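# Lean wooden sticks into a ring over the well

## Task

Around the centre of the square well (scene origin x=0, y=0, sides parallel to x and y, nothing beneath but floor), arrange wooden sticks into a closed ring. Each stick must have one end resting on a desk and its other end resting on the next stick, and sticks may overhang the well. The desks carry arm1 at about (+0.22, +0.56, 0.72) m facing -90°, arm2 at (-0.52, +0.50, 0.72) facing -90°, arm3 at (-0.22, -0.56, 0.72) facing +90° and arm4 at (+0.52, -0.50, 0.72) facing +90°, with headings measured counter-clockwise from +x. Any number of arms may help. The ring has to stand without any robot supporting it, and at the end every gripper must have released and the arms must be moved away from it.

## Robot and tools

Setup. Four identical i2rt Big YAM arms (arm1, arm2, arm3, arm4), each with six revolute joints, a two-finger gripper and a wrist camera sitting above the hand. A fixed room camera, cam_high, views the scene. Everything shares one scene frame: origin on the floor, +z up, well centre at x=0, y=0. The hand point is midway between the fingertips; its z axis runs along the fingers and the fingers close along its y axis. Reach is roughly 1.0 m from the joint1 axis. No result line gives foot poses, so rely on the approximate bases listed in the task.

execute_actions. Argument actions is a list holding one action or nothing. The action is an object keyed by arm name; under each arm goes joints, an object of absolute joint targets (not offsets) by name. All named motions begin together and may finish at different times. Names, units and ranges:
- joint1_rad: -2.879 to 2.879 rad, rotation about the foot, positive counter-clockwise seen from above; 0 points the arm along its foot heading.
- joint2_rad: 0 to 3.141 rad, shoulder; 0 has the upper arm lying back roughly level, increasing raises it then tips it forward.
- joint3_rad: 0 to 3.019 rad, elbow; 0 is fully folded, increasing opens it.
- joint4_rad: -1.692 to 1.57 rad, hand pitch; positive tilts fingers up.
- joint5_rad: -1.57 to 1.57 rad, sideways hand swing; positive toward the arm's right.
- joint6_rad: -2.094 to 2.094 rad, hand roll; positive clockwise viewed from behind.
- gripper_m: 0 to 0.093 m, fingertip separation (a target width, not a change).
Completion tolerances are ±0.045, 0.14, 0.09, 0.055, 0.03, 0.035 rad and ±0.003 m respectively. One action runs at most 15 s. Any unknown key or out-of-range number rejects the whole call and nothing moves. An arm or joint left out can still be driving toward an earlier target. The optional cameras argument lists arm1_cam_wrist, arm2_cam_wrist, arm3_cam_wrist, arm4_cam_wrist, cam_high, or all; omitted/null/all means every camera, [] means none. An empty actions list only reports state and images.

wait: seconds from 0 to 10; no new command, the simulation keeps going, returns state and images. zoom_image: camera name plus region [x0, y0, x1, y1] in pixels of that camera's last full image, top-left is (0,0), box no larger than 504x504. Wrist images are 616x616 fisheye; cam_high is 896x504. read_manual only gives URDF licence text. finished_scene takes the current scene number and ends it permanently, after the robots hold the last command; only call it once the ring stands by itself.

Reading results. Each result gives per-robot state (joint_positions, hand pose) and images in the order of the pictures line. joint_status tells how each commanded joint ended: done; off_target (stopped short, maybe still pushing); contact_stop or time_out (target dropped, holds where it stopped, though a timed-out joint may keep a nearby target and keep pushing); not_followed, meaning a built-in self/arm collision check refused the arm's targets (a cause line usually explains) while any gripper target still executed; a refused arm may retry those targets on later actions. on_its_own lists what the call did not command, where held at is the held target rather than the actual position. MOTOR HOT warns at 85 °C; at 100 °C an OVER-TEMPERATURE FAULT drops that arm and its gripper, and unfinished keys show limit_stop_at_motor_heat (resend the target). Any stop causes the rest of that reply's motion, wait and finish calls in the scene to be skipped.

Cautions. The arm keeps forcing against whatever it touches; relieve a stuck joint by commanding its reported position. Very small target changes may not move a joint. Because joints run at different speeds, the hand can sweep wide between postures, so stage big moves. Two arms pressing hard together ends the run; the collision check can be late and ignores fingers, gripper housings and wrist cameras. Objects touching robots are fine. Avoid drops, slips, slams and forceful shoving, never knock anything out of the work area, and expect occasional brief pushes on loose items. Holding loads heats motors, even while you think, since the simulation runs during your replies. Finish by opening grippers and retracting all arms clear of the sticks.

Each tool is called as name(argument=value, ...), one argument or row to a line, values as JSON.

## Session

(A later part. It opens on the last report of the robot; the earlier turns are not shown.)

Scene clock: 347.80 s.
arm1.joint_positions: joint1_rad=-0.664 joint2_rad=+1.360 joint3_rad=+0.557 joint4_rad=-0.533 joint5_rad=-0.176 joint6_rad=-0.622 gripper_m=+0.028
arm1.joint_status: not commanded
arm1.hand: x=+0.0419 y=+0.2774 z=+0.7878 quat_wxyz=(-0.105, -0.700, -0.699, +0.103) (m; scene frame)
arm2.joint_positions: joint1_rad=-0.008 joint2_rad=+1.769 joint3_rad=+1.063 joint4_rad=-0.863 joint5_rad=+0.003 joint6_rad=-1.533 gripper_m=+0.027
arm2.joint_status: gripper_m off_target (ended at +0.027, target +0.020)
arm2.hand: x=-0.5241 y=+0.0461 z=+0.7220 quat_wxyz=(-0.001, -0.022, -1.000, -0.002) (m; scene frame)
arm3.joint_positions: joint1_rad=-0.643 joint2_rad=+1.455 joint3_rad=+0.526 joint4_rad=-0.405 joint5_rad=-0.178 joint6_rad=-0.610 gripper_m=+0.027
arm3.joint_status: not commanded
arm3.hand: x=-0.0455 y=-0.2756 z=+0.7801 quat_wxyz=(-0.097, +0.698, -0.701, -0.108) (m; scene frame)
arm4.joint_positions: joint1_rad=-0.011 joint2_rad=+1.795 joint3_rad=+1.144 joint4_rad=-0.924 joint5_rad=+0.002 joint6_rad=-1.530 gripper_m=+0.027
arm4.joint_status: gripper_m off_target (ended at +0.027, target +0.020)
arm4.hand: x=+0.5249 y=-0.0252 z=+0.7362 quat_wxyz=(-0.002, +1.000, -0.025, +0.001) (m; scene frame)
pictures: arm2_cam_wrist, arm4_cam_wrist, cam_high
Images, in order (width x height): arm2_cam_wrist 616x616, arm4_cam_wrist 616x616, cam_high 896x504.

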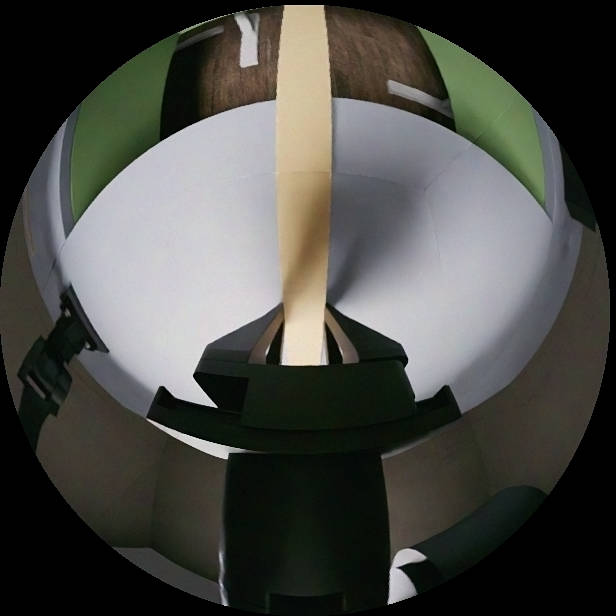

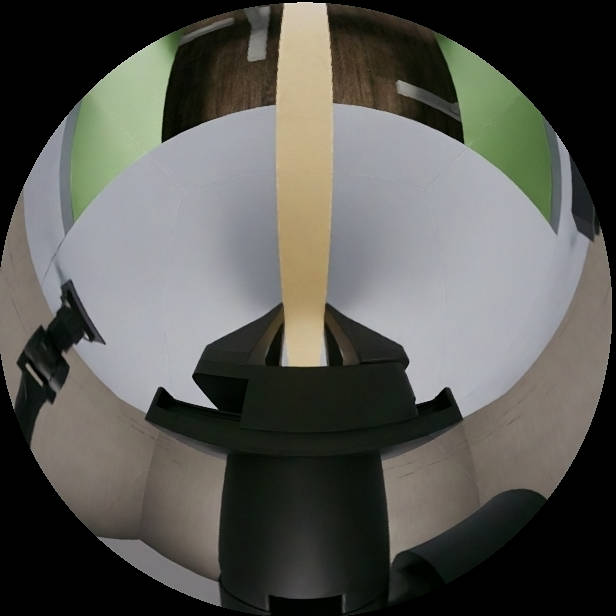

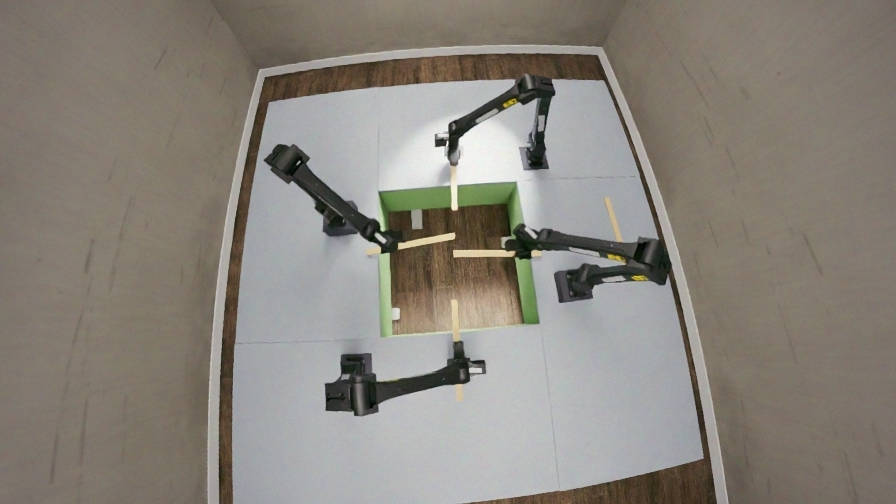

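execute_actions(
  actions=[
    {"arm2":{"joints":{"joint1_rad":0.2,"joint2_rad":1.75,"joint3_rad":1.385,"joint4_rad":-1.02,"joint5_rad":-0.268,"joint6_rad":-1.31}},"arm4":{"joints":{"joint1_rad":0.2,"joint2_rad":1.738,"joint3_rad":1.404,"joint4_rad":-1.05,"joint5_rad":-0.268,"joint6_rad":-1.28}}},
  ],
  cameras=[],
)

execute_actions(
  actions=[
    {"arm2":{"joints":{"joint1_rad":0.465}},"arm4":{"joints":{"joint1_rad":0.46}}},
  ],
  cameras=[],
)

execute_actions(
  actions=[
    {"arm2":{"joints":{"joint6_rad":-1.09}},"arm4":{"joints":{"joint6_rad":-1.046}}},
  ],
)

zoom_image(
  camera="cam_high",
  region=[380, 160, 530, 350],
)

Scene clock: 383.70 s.
arm1.joint_positions: joint1_rad=-0.664 joint2_rad=+1.360 joint3_rad=+0.557 joint4_rad=-0.533 joint5_rad=-0.176 joint6_rad=-0.622 gripper_m=+0.028
arm1.joint_status: not commanded
arm1.hand: x=+0.0419 y=+0.2774 z=+0.7878 quat_wxyz=(-0.105, -0.700, -0.699, +0.103) (m; scene frame)
arm2.joint_positions: joint1_rad=+0.211 joint2_rad=+1.760 joint3_rad=+1.350 joint4_rad=-1.010 joint5_rad=-0.267 joint6_rad=-1.319 gripper_m=+0.027
arm2.joint_status: all done
arm2.hand: x=-0.3614 y=-0.0246 z=+0.8284 quat_wxyz=(-0.149, -0.010, -0.988, +0.040) (m; scene frame)
arm3.joint_positions: joint1_rad=-0.643 joint2_rad=+1.455 joint3_rad=+0.526 joint4_rad=-0.405 joint5_rad=-0.178 joint6_rad=-0.610 gripper_m=+0.027
arm3.joint_status: not commanded
arm3.hand: x=-0.0455 y=-0.2756 z=+0.7801 quat_wxyz=(-0.097, +0.698, -0.701, -0.108) (m; scene frame)
arm4.joint_positions: joint1_rad=+0.213 joint2_rad=+1.732 joint3_rad=+1.367 joint4_rad=-1.038 joint5_rad=-0.267 joint6_rad=-1.291 gripper_m=+0.027
arm4.joint_status: all done
arm4.hand: x=+0.3594 y=+0.0232 z=+0.8502 quat_wxyz=(-0.053, +0.987, -0.020, -0.149) (m; scene frame)
pictures: none
No camera images: the call's "cameras" was empty. Leave "cameras" out to get every camera's image.

Scene clock: 384.93 s.
arm1.joint_positions: joint1_rad=-0.664 joint2_rad=+1.360 joint3_rad=+0.557 joint4_rad=-0.533 joint5_rad=-0.176 joint6_rad=-0.622 gripper_m=+0.028
arm1.joint_status: not commanded
arm1.hand: x=+0.0419 y=+0.2774 z=+0.7878 quat_wxyz=(-0.105, -0.700, -0.699, +0.103) (m; scene frame)
arm2.joint_positions: joint1_rad=+0.472 joint2_rad=+1.760 joint3_rad=+1.350 joint4_rad=-1.010 joint5_rad=-0.268 joint6_rad=-1.317 gripper_m=+0.027
arm2.joint_status: all done
arm2.hand: x=-0.2315 y=+0.0343 z=+0.8294 quat_wxyz=(-0.154, +0.118, -0.981, +0.020) (m; scene frame)
arm3.joint_positions: joint1_rad=-0.643 joint2_rad=+1.455 joint3_rad=+0.526 joint4_rad=-0.405 joint5_rad=-0.178 joint6_rad=-0.610 gripper_m=+0.027
arm3.joint_status: not commanded
arm3.hand: x=-0.0455 y=-0.2756 z=+0.7801 quat_wxyz=(-0.097, +0.698, -0.701, -0.108) (m; scene frame)
arm4.joint_positions: joint1_rad=+0.470 joint2_rad=+1.732 joint3_rad=+1.367 joint4_rad=-1.038 joint5_rad=-0.268 joint6_rad=-1.289 gripper_m=+0.027
arm4.joint_status: all done
arm4.hand: x=+0.2314 y=-0.0348 z=+0.8497 quat_wxyz=(-0.033, +0.982, +0.106, -0.154) (m; scene frame)
pictures: none
No camera images: the call's "cameras" was empty. Leave "cameras" out to get every camera's image.

Scene clock: 386.17 s.
arm1.joint_positions: joint1_rad=-0.664 joint2_rad=+1.360 joint3_rad=+0.557 joint4_rad=-0.533 joint5_rad=-0.176 joint6_rad=-0.622 gripper_m=+0.028
arm1.joint_status: not commanded
arm1.hand: x=+0.0419 y=+0.2774 z=+0.7878 quat_wxyz=(-0.105, -0.700, -0.699, +0.103) (m; scene frame)
arm2.joint_positions: joint1_rad=+0.472 joint2_rad=+1.760 joint3_rad=+1.350 joint4_rad=-1.010 joint5_rad=-0.268 joint6_rad=-1.099 gripper_m=+0.027
arm2.joint_status: all done
arm2.hand: x=-0.2315 y=+0.0343 z=+0.8294 quat_wxyz=(-0.155, +0.010, -0.988, +0.004) (m; scene frame)
arm3.joint_positions: joint1_rad=-0.643 joint2_rad=+1.455 joint3_rad=+0.526 joint4_rad=-0.405 joint5_rad=-0.178 joint6_rad=-0.610 gripper_m=+0.027
arm3.joint_status: not commanded
arm3.hand: x=-0.0455 y=-0.2756 z=+0.7801 quat_wxyz=(-0.097, +0.698, -0.701, -0.108) (m; scene frame)
arm4.joint_positions: joint1_rad=+0.470 joint2_rad=+1.732 joint3_rad=+1.367 joint4_rad=-1.038 joint5_rad=-0.268 joint6_rad=-1.057 gripper_m=+0.027
arm4.joint_status: all done
arm4.hand: x=+0.2314 y=-0.0348 z=+0.8497 quat_wxyz=(-0.015, +0.988, -0.009, -0.157) (m; scene frame)
pictures: arm1_cam_wrist, arm2_cam_wrist, arm3_cam_wrist, arm4_cam_wrist, cam_high
Images, in order (width x height): arm1_cam_wrist 616x616, arm2_cam_wrist 616x616, arm3_cam_wrist 616x616, arm4_cam_wrist 616x616, cam_high 896x504.

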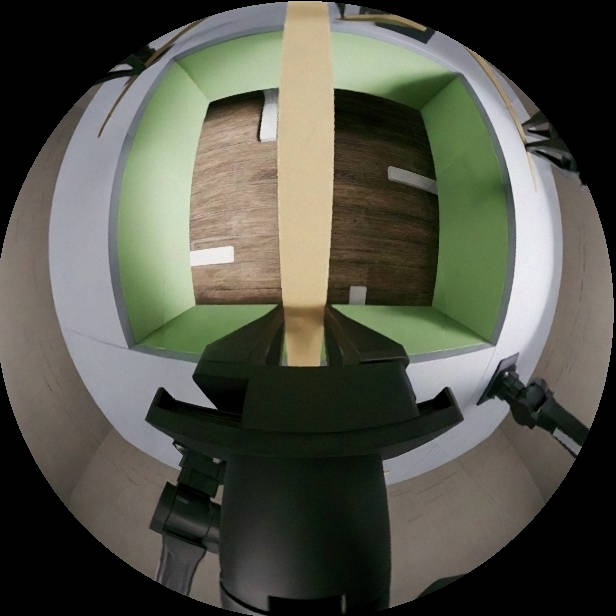

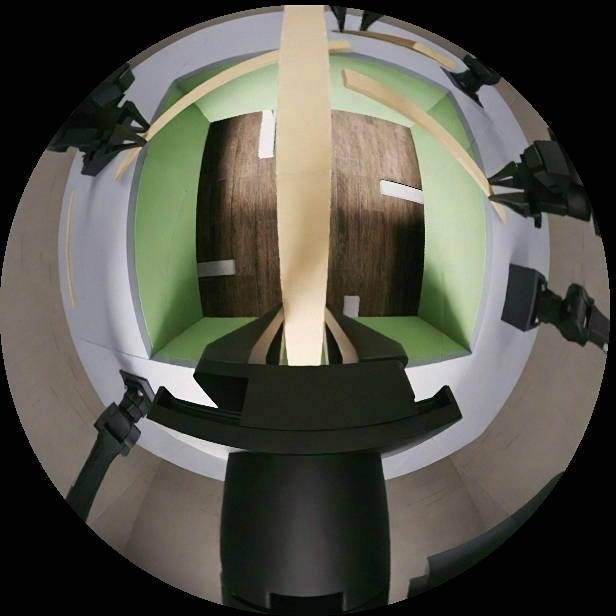

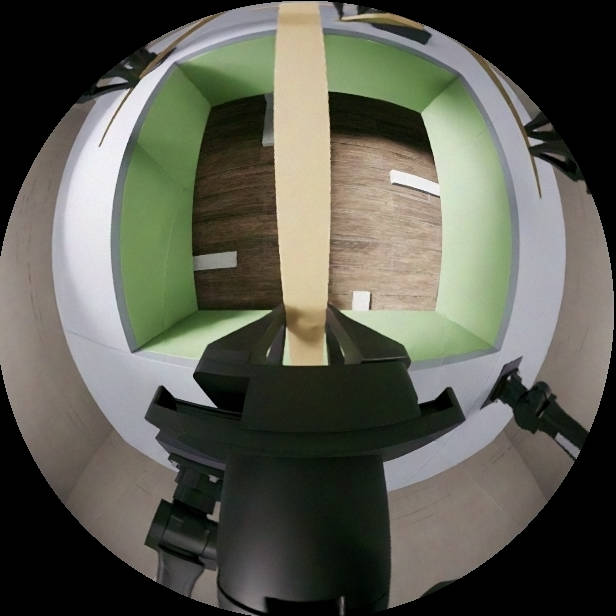

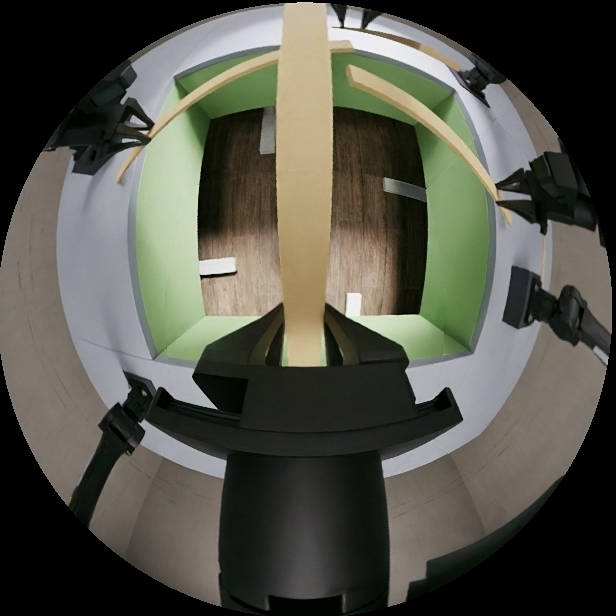

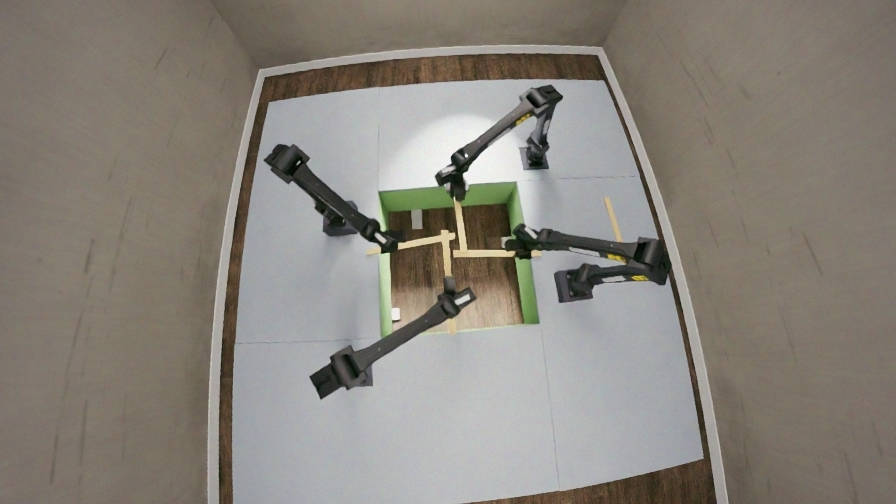

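Region (380, 160, 530, 350) of cam_high's 896x504 image, scaled by 2.653, with more detail than that image has; it fills the left 398 columns of this view, and the rest is white.

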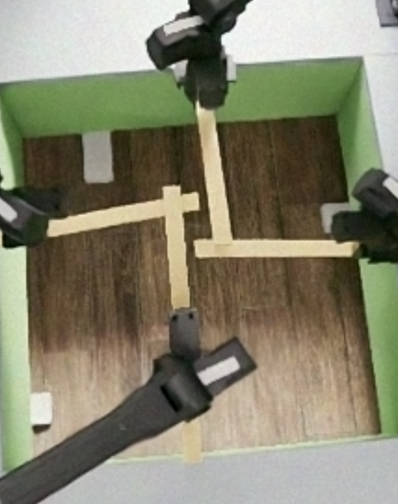

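execute_actions(
  actions=[
    {"arm2":{"joints":{"joint2_rad":1.805,"joint3_rad":1.282,"joint4_rad":-0.921}},"arm4":{"joints":{"joint2_rad":1.787,"joint3_rad":1.305,"joint4_rad":-0.955}}},
  ],
)

zoom_image(
  camera="cam_high",
  region=[400, 200, 510, 290],
)

Scene clock: 398.73 s.
arm1.joint_positions: joint1_rad=-0.664 joint2_rad=+1.360 joint3_rad=+0.557 joint4_rad=-0.533 joint5_rad=-0.176 joint6_rad=-0.622 gripper_m=+0.028
arm1.joint_status: not commanded
arm1.hand: x=+0.0419 y=+0.2774 z=+0.7878 quat_wxyz=(-0.105, -0.700, -0.699, +0.103) (m; scene frame)
arm2.joint_positions: joint1_rad=+0.472 joint2_rad=+1.791 joint3_rad=+1.284 joint4_rad=-0.934 joint5_rad=-0.268 joint6_rad=-1.098 gripper_m=+0.027
arm2.joint_status: all done
arm2.hand: x=-0.2358 y=+0.0434 z=+0.7910 quat_wxyz=(-0.151, +0.009, -0.989, -0.006) (m; scene frame)
arm3.joint_positions: joint1_rad=-0.643 joint2_rad=+1.455 joint3_rad=+0.526 joint4_rad=-0.405 joint5_rad=-0.178 joint6_rad=-0.610 gripper_m=+0.027
arm3.joint_status: not commanded
arm3.hand: x=-0.0455 y=-0.2756 z=+0.7801 quat_wxyz=(-0.097, +0.698, -0.701, -0.108) (m; scene frame)
arm4.joint_positions: joint1_rad=+0.470 joint2_rad=+1.795 joint3_rad=+1.305 joint4_rad=-0.970 joint5_rad=-0.268 joint6_rad=-1.056 gripper_m=+0.027
arm4.joint_status: all done
arm4.hand: x=+0.2363 y=-0.0439 z=+0.7954 quat_wxyz=(+0.010, +0.990, -0.013, -0.143) (m; scene frame)
pictures: arm1_cam_wrist, arm2_cam_wrist, arm3_cam_wrist, arm4_cam_wrist, cam_high
Images, in order (width x height): arm1_cam_wrist 616x616, arm2_cam_wrist 616x616, arm3_cam_wrist 616x616, arm4_cam_wrist 616x616, cam_high 896x504.

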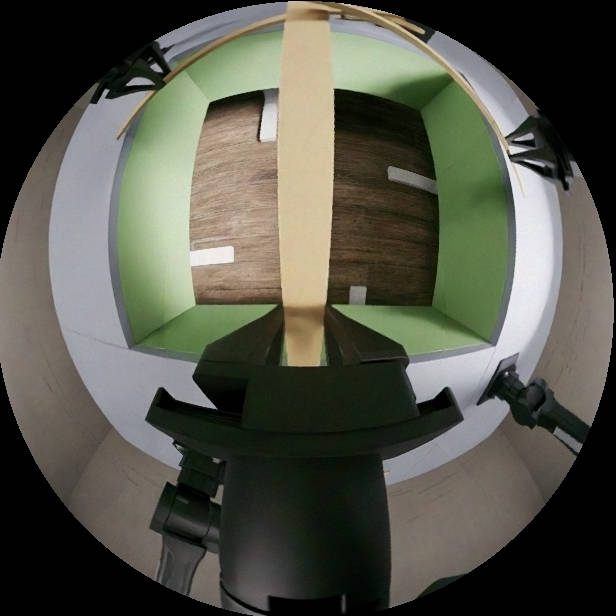

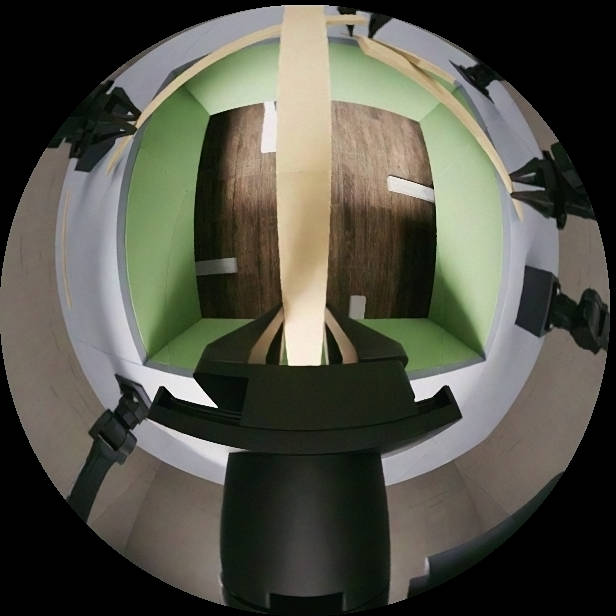

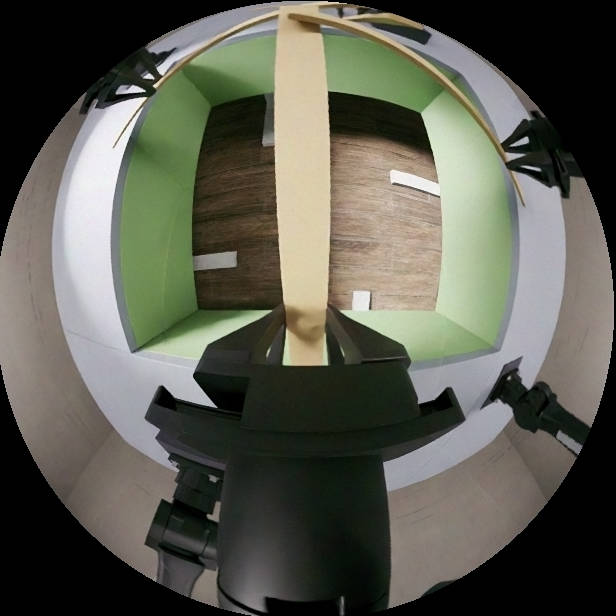

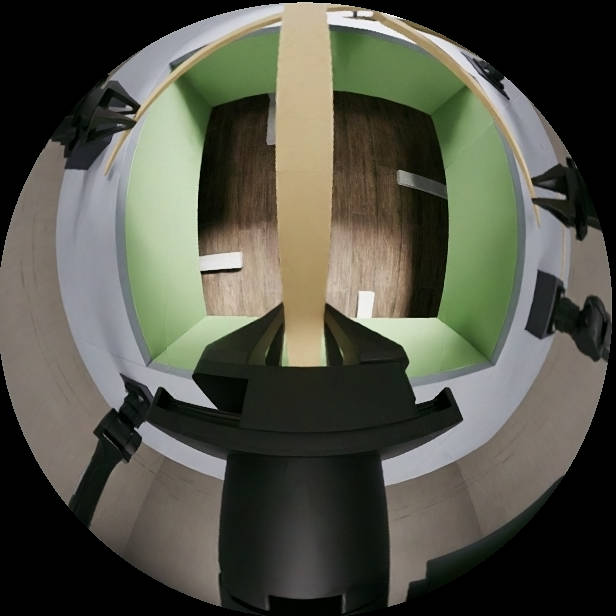

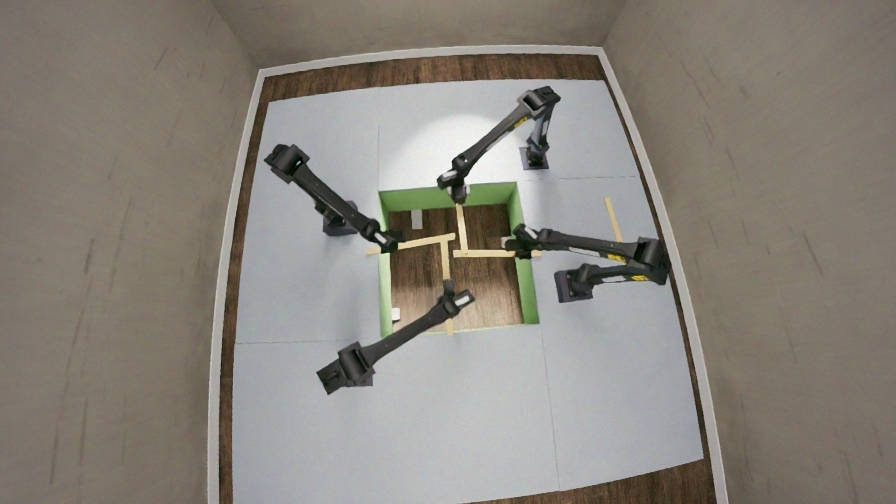

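Region (400, 200, 510, 290) of cam_high's 896x504 image, scaled by 4.582, with more detail than that image has; it fills the top 412 rows of this view, and the rest is white.

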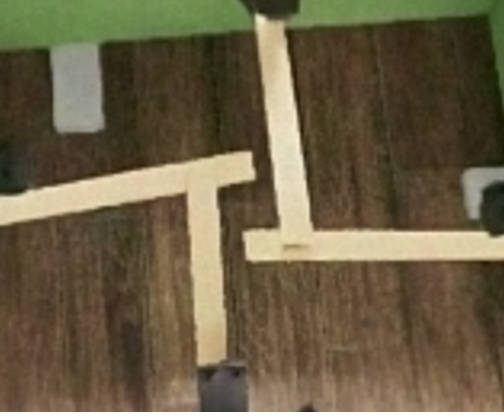

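execute_actions(
  actions=[
    {"arm2":{"joints":{"joint2_rad":1.826}},"arm4":{"joints":{"joint2_rad":1.768}}},
  ],
  cameras=["arm2_cam_wrist","arm1_cam_wrist"],
)

zoom_image(
  camera="arm2_cam_wrist",
  region=[230, 0, 470, 100],
)

zoom_image(
  camera="arm1_cam_wrist",
  region=[230, 0, 470, 100],
)

Scene clock: 412.33 s.
arm1.joint_positions: joint1_rad=-0.664 joint2_rad=+1.360 joint3_rad=+0.557 joint4_rad=-0.533 joint5_rad=-0.176 joint6_rad=-0.622 gripper_m=+0.028
arm1.joint_status: not commanded
arm1.hand: x=+0.0419 y=+0.2774 z=+0.7878 quat_wxyz=(-0.105, -0.700, -0.699, +0.103) (m; scene frame)
arm2.joint_positions: joint1_rad=+0.472 joint2_rad=+1.802 joint3_rad=+1.284 joint4_rad=-0.934 joint5_rad=-0.268 joint6_rad=-1.098 gripper_m=+0.027
arm2.joint_status: all done
arm2.hand: x=-0.2362 y=+0.0441 z=+0.7857 quat_wxyz=(-0.148, +0.008, -0.989, -0.010) (m; scene frame)
arm3.joint_positions: joint1_rad=-0.643 joint2_rad=+1.455 joint3_rad=+0.526 joint4_rad=-0.405 joint5_rad=-0.178 joint6_rad=-0.610 gripper_m=+0.027
arm3.joint_status: not commanded
arm3.hand: x=-0.0455 y=-0.2756 z=+0.7801 quat_wxyz=(-0.097, +0.698, -0.701, -0.108) (m; scene frame)
arm4.joint_positions: joint1_rad=+0.470 joint2_rad=+1.786 joint3_rad=+1.305 joint4_rad=-0.970 joint5_rad=-0.268 joint6_rad=-1.056 gripper_m=+0.027
arm4.joint_status: all done
arm4.hand: x=+0.2360 y=-0.0434 z=+0.8003 quat_wxyz=(+0.006, +0.989, -0.013, -0.146) (m; scene frame)
pictures: arm1_cam_wrist, arm2_cam_wrist
Images, in order (width x height): arm1_cam_wrist 616x616, arm2_cam_wrist 616x616.

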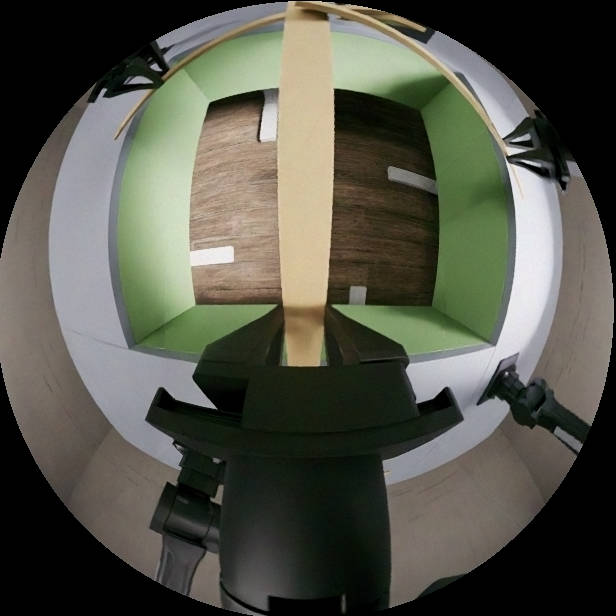

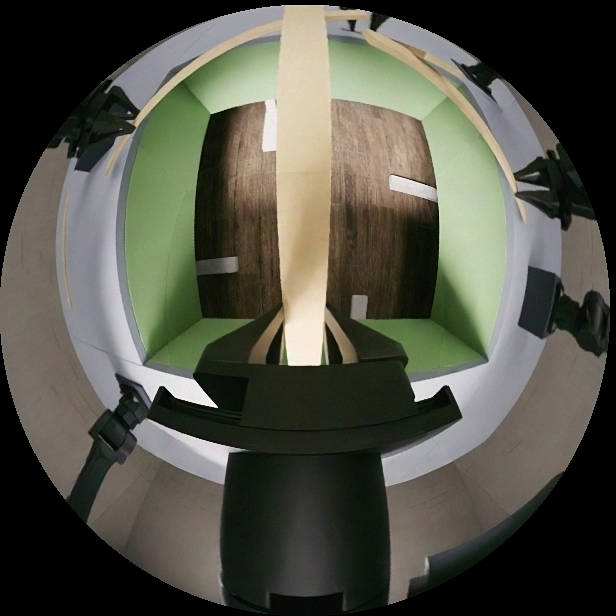

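Region (230, 0, 470, 100) of arm2_cam_wrist's 616x616 image, scaled by 2.100, with more detail than that image has; it fills the top 210 rows of this view, and the rest is white.

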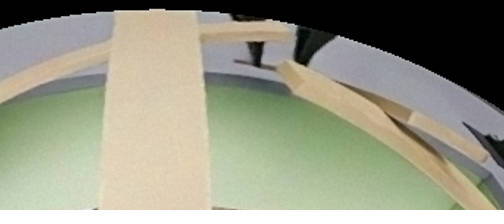

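Region (230, 0, 470, 100) of arm1_cam_wrist's 616x616 image, scaled by 2.100, with more detail than that image has; it fills the top 210 rows of this view, and the rest is white.

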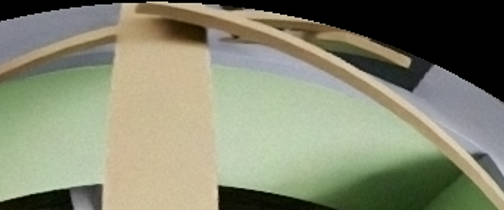

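execute_actions(
  actions=[
    {"arm2":{"joints":{"joint2_rad":1.836}},"arm4":{"joints":{"joint2_rad":1.757}},"arm1":{"joints":{"joint1_rad":-0.617,"joint2_rad":1.40,"joint3_rad":0.64,"joint4_rad":-0.556,"joint5_rad":-0.165,"joint6_rad":-0.577}},"arm3":{"joints":{"joint1_rad":-0.594,"joint2_rad":1.49,"joint3_rad":0.612,"joint4_rad":-0.44,"joint5_rad":-0.164,"joint6_rad":-0.555}}},
  ],
)

zoom_image(
  camera="cam_high",
  region=[400, 200, 510, 290],
)

Scene clock: 449.07 s.
arm1.joint_positions: joint1_rad=-0.625 joint2_rad=+1.396 joint3_rad=+0.593 joint4_rad=-0.546 joint5_rad=-0.166 joint6_rad=-0.587 gripper_m=+0.028
arm1.joint_status: all done
arm1.hand: x=+0.0458 y=+0.2633 z=+0.7868 quat_wxyz=(-0.103, -0.700, -0.700, +0.093) (m; scene frame)
arm2.joint_positions: joint1_rad=+0.472 joint2_rad=+1.811 joint3_rad=+1.284 joint4_rad=-0.934 joint5_rad=-0.268 joint6_rad=-1.098 gripper_m=+0.027
arm2.joint_status: all done
arm2.hand: x=-0.2365 y=+0.0448 z=+0.7806 quat_wxyz=(-0.146, +0.007, -0.989, -0.015) (m; scene frame)
arm3.joint_positions: joint1_rad=-0.600 joint2_rad=+1.485 joint3_rad=+0.580 joint4_rad=-0.435 joint5_rad=-0.166 joint6_rad=-0.571 gripper_m=+0.027
arm3.joint_status: all done
arm3.hand: x=-0.0465 y=-0.2551 z=+0.7838 quat_wxyz=(-0.091, +0.700, -0.701, -0.105) (m; scene frame)
arm4.joint_positions: joint1_rad=+0.470 joint2_rad=+1.776 joint3_rad=+1.305 joint4_rad=-0.970 joint5_rad=-0.268 joint6_rad=-1.056 gripper_m=+0.027
arm4.joint_status: all done
arm4.hand: x=+0.2358 y=-0.0429 z=+0.8056 quat_wxyz=(+0.002, +0.989, -0.012, -0.148) (m; scene frame)
pictures: arm1_cam_wrist, arm2_cam_wrist, arm3_cam_wrist, arm4_cam_wrist, cam_high
Images, in order (width x height): arm1_cam_wrist 616x616, arm2_cam_wrist 616x616, arm3_cam_wrist 616x616, arm4_cam_wrist 616x616, cam_high 896x504.

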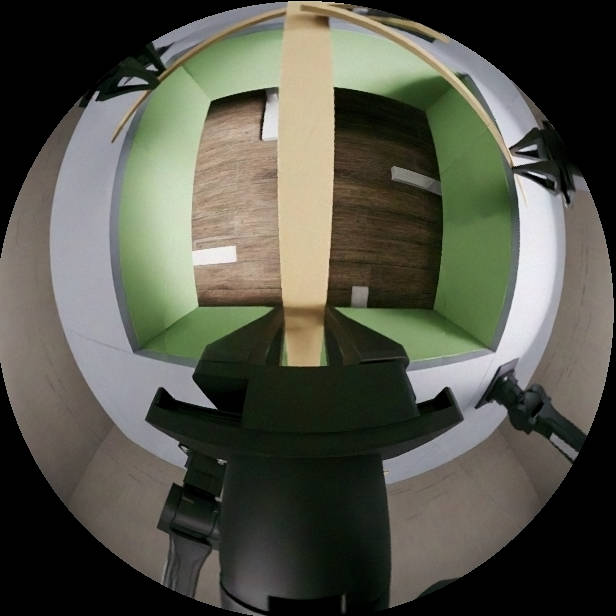

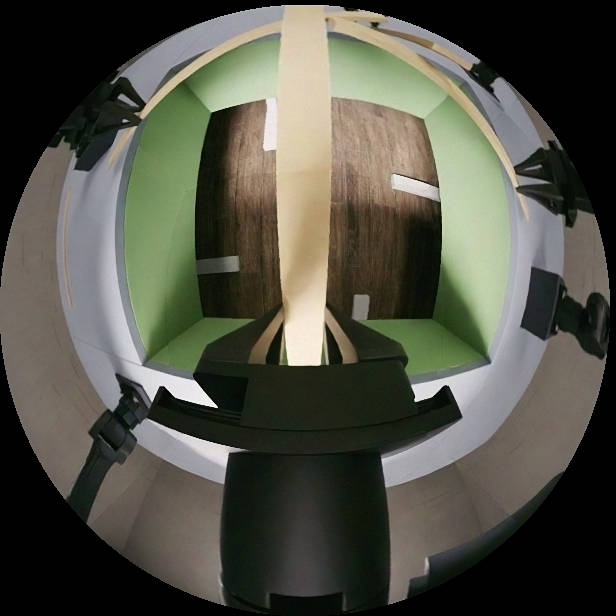

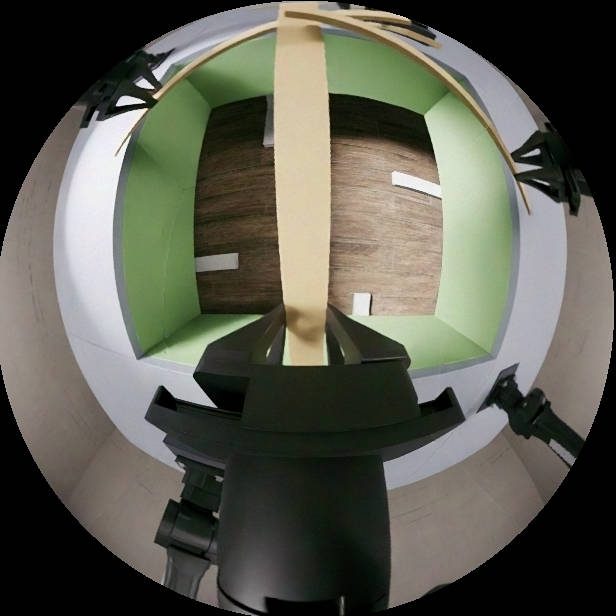

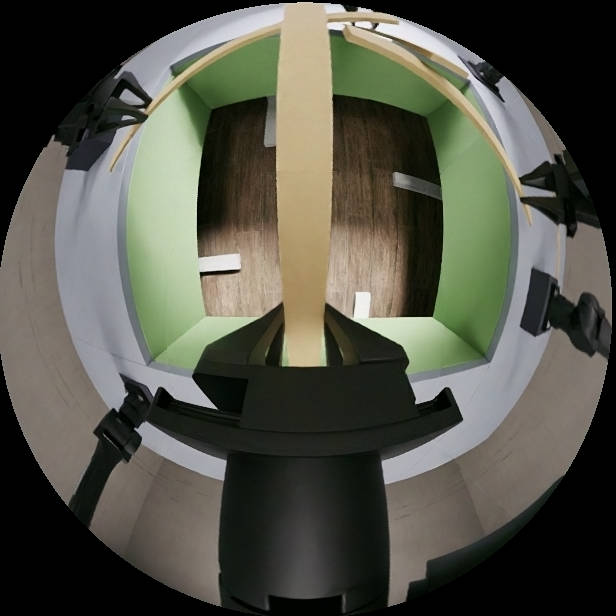

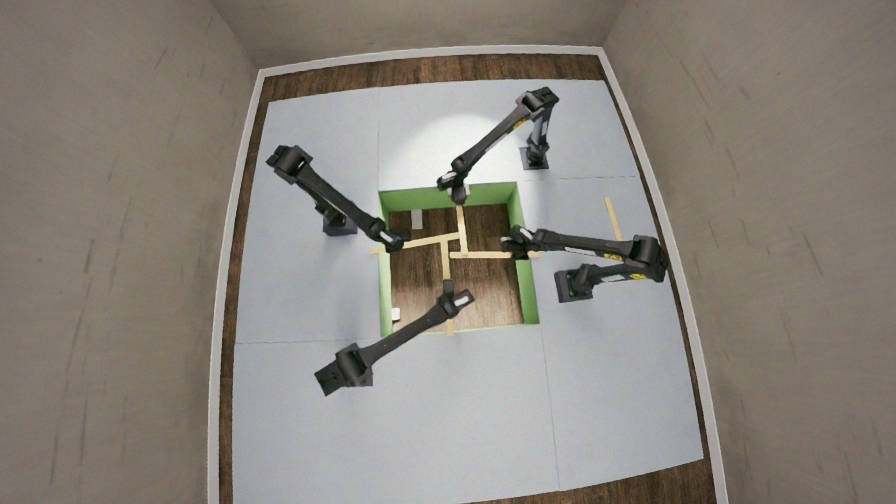

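Region (400, 200, 510, 290) of cam_high's 896x504 image, scaled by 4.582, with more detail than that image has; it fills the top 412 rows of this view, and the rest is white.

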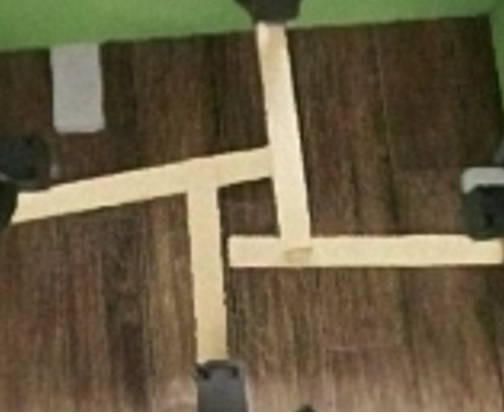

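execute_actions(
  actions=[
    {"arm1":{"joints":{"joint1_rad":-0.585,"joint2_rad":1.416,"joint3_rad":0.692,"joint4_rad":-0.58,"joint5_rad":-0.16,"joint6_rad":-0.543}},"arm3":{"joints":{"joint1_rad":-0.555,"joint3_rad":0.663,"joint4_rad":-0.475,"joint5_rad":-0.155,"joint6_rad":-0.515}}},
  ],
)

zoom_image(
  camera="cam_high",
  region=[360, 170, 560, 350],
)

Scene clock: 460.50 s.
arm1.joint_positions: joint1_rad=-0.594 joint2_rad=+1.408 joint3_rad=+0.646 joint4_rad=-0.570 joint5_rad=-0.161 joint6_rad=-0.554 gripper_m=+0.028
arm1.joint_status: all done
arm1.hand: x=+0.0435 y=+0.2419 z=+0.7986 quat_wxyz=(-0.105, -0.700, -0.700, +0.099) (m; scene frame)
arm2.joint_positions: joint1_rad=+0.472 joint2_rad=+1.811 joint3_rad=+1.284 joint4_rad=-0.934 joint5_rad=-0.268 joint6_rad=-1.098 gripper_m=+0.027
arm2.joint_status: not commanded
arm2.hand: x=-0.2365 y=+0.0448 z=+0.7806 quat_wxyz=(-0.146, +0.007, -0.989, -0.015) (m; scene frame)
arm3.joint_positions: joint1_rad=-0.561 joint2_rad=+1.485 joint3_rad=+0.628 joint4_rad=-0.469 joint5_rad=-0.156 joint6_rad=-0.531 gripper_m=+0.027
arm3.joint_status: all done
arm3.hand: x=-0.0474 y=-0.2343 z=+0.7962 quat_wxyz=(-0.095, +0.699, -0.701, -0.106) (m; scene frame)
arm4.joint_positions: joint1_rad=+0.470 joint2_rad=+1.776 joint3_rad=+1.305 joint4_rad=-0.970 joint5_rad=-0.268 joint6_rad=-1.056 gripper_m=+0.027
arm4.joint_status: not commanded
arm4.hand: x=+0.2358 y=-0.0429 z=+0.8056 quat_wxyz=(+0.002, +0.989, -0.012, -0.148) (m; scene frame)
pictures: arm1_cam_wrist, arm2_cam_wrist, arm3_cam_wrist, arm4_cam_wrist, cam_high
Images, in order (width x height): arm1_cam_wrist 616x616, arm2_cam_wrist 616x616, arm3_cam_wrist 616x616, arm4_cam_wrist 616x616, cam_high 896x504.

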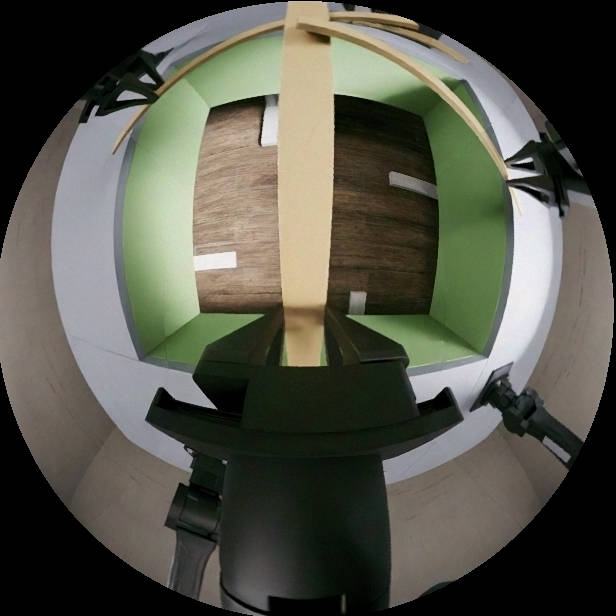

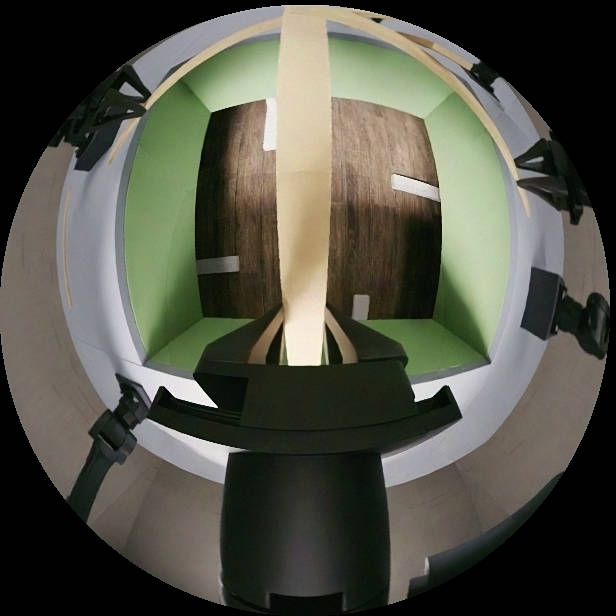

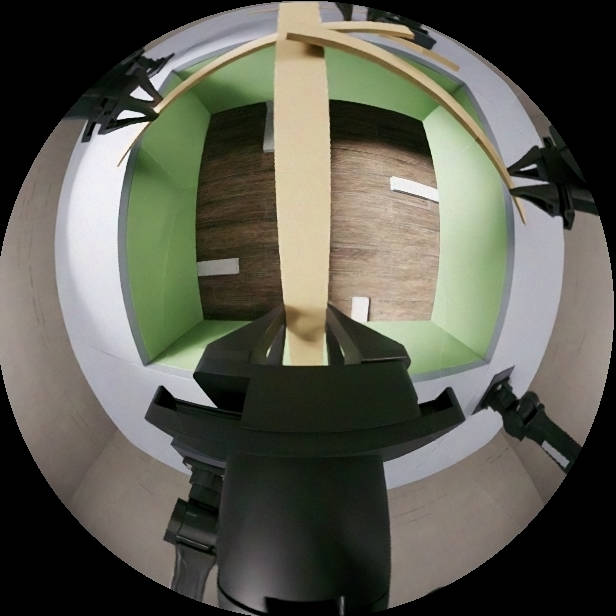

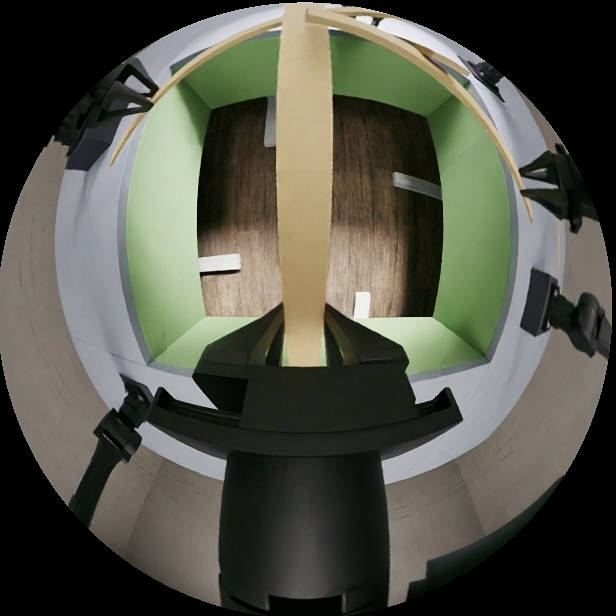

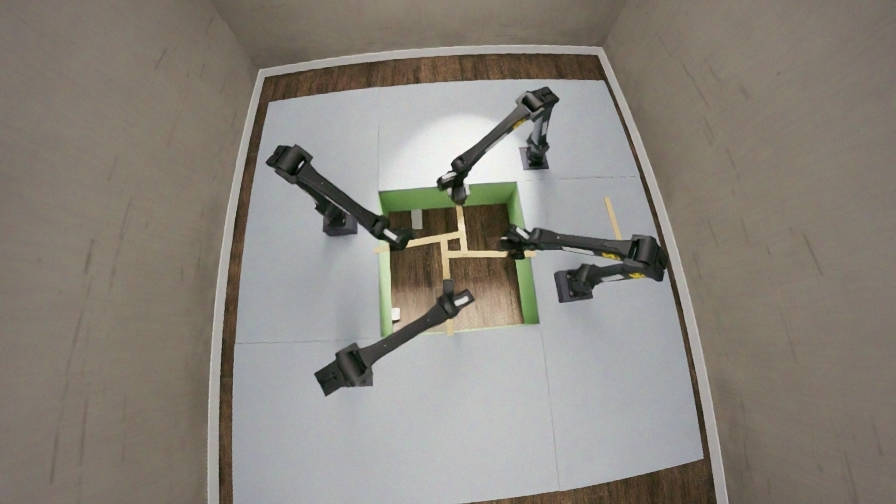

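Region (360, 170, 560, 350) of cam_high's 896x504 image, scaled by 2.520, with more detail than that image has; it fills the top 454 rows of this view, and the rest is white.

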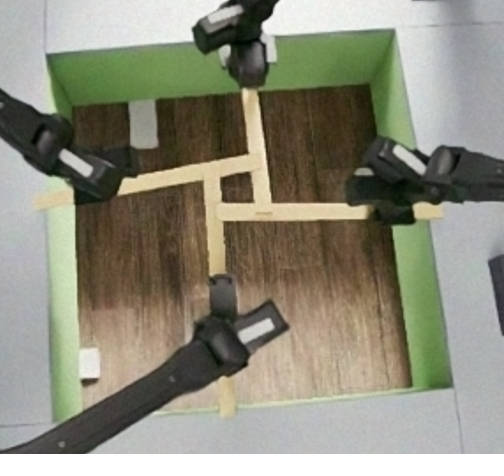

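execute_actions(
  actions=[
    {"arm1":{"joints":{"joint1_rad":-0.573,"joint2_rad":1.488,"joint3_rad":0.706,"joint4_rad":-0.55,"joint5_rad":-0.12}},"arm3":{"joints":{"joint1_rad":-0.542,"joint2_rad":1.575,"joint3_rad":0.68,"joint4_rad":-0.442,"joint5_rad":-0.115}},"arm4":{"joints":{"joint1_rad":0.492,"joint2_rad":1.825,"joint4_rad":-0.95,"joint5_rad":-0.2}},"arm2":{"joints":{"joint1_rad":0.495,"joint2_rad":1.862,"joint4_rad":-0.906,"joint5_rad":-0.2}}},
  ],
)

zoom_image(
  camera="cam_high",
  region=[360, 170, 560, 350],
)

Scene clock: 493.70 s.
arm1.joint_positions: joint1_rad=-0.585 joint2_rad=+1.488 joint3_rad=+0.657 joint4_rad=-0.567 joint5_rad=-0.122 joint6_rad=-0.553 gripper_m=+0.028
arm1.joint_status: all done
arm1.hand: x=+0.0426 y=+0.2469 z=+0.7744 quat_wxyz=(-0.080, -0.704, -0.702, +0.071) (m; scene frame)
arm2.joint_positions: joint1_rad=+0.483 joint2_rad=+1.842 joint3_rad=+1.284 joint4_rad=-0.919 joint5_rad=-0.202 joint6_rad=-1.098 gripper_m=+0.027
arm2.joint_status: all done
arm2.hand: x=-0.2408 y=+0.0416 z=+0.7629 quat_wxyz=(-0.114, +0.010, -0.993, -0.007) (m; scene frame)
arm3.joint_positions: joint1_rad=-0.552 joint2_rad=+1.575 joint3_rad=+0.645 joint4_rad=-0.453 joint5_rad=-0.117 joint6_rad=-0.530 gripper_m=+0.027
arm3.joint_status: all done
arm3.hand: x=-0.0454 y=-0.2374 z=+0.7699 quat_wxyz=(-0.071, +0.702, -0.704, -0.081) (m; scene frame)
arm4.joint_positions: joint1_rad=+0.477 joint2_rad=+1.827 joint3_rad=+1.305 joint4_rad=-0.964 joint5_rad=-0.202 joint6_rad=-1.056 gripper_m=+0.027
arm4.joint_status: all done
arm4.hand: x=+0.2434 y=-0.0410 z=+0.7765 quat_wxyz=(+0.006, +0.994, -0.013, -0.109) (m; scene frame)
pictures: arm1_cam_wrist, arm2_cam_wrist, arm3_cam_wrist, arm4_cam_wrist, cam_high
Images, in order (width x height): arm1_cam_wrist 616x616, arm2_cam_wrist 616x616, arm3_cam_wrist 616x616, arm4_cam_wrist 616x616, cam_high 896x504.

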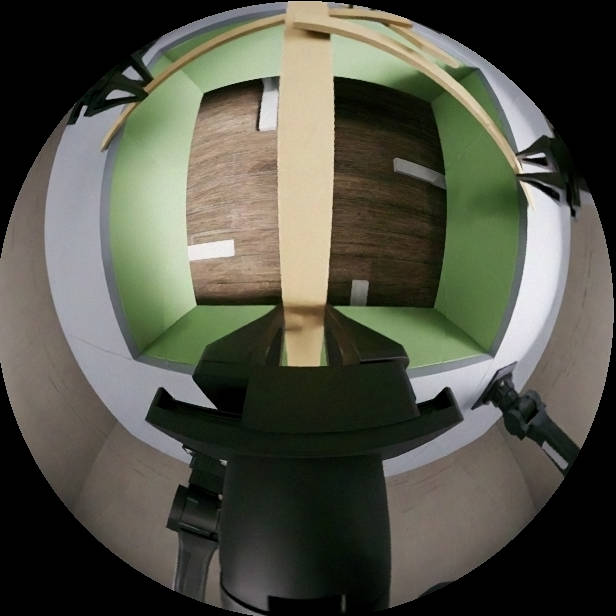

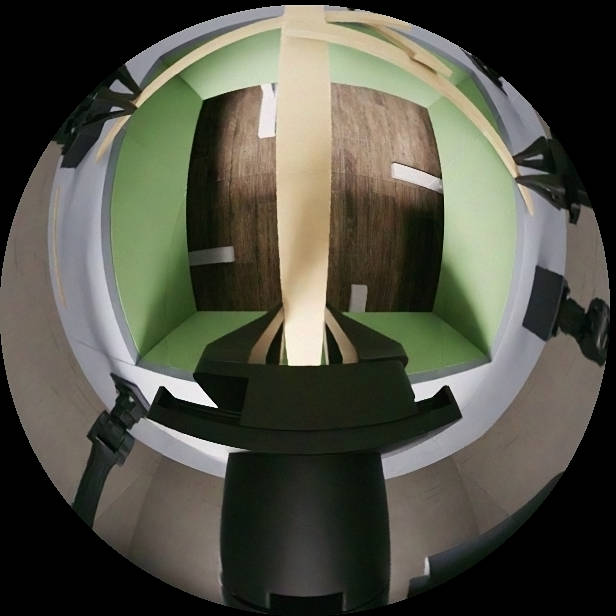

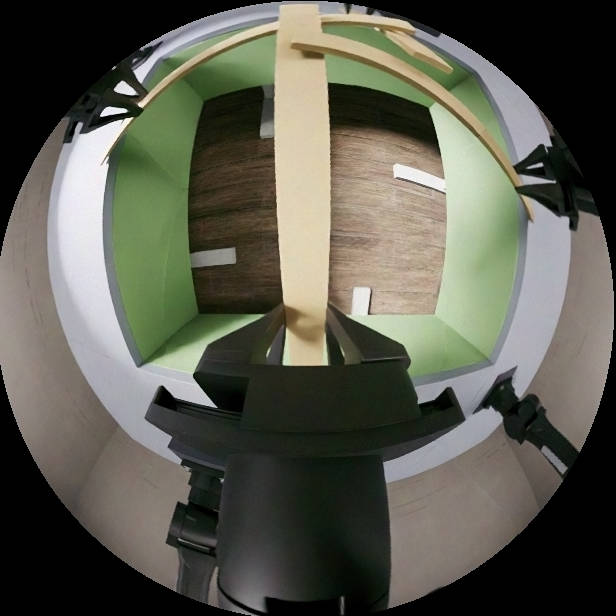

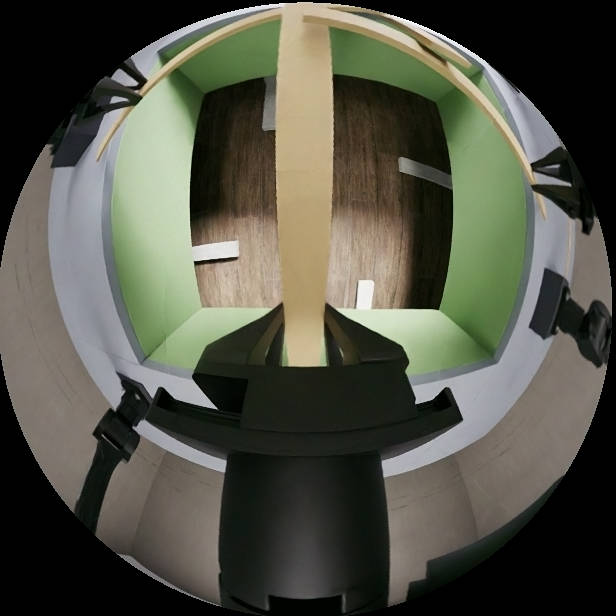

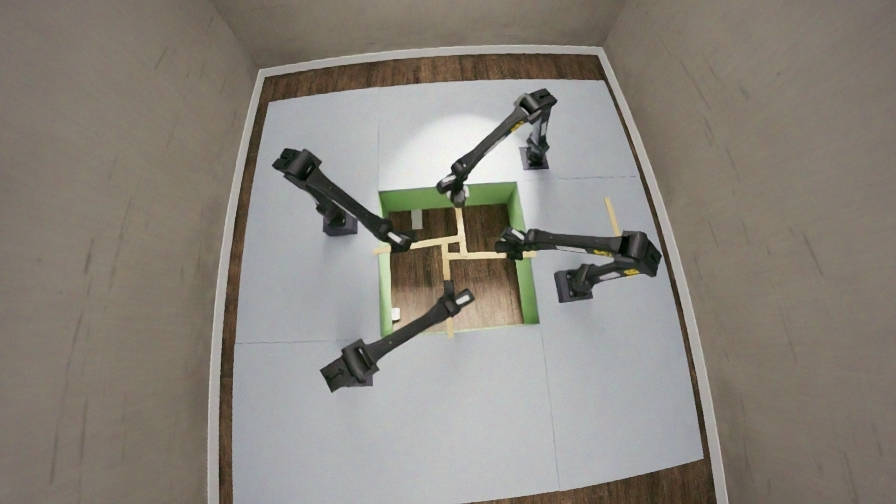

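Region (360, 170, 560, 350) of cam_high's 896x504 image, scaled by 2.520, with more detail than that image has; it fills the top 454 rows of this view, and the rest is white.

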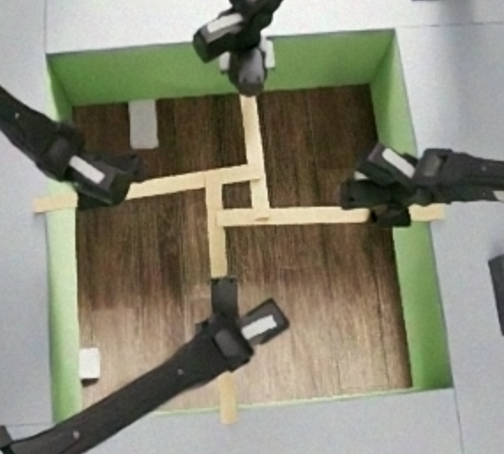

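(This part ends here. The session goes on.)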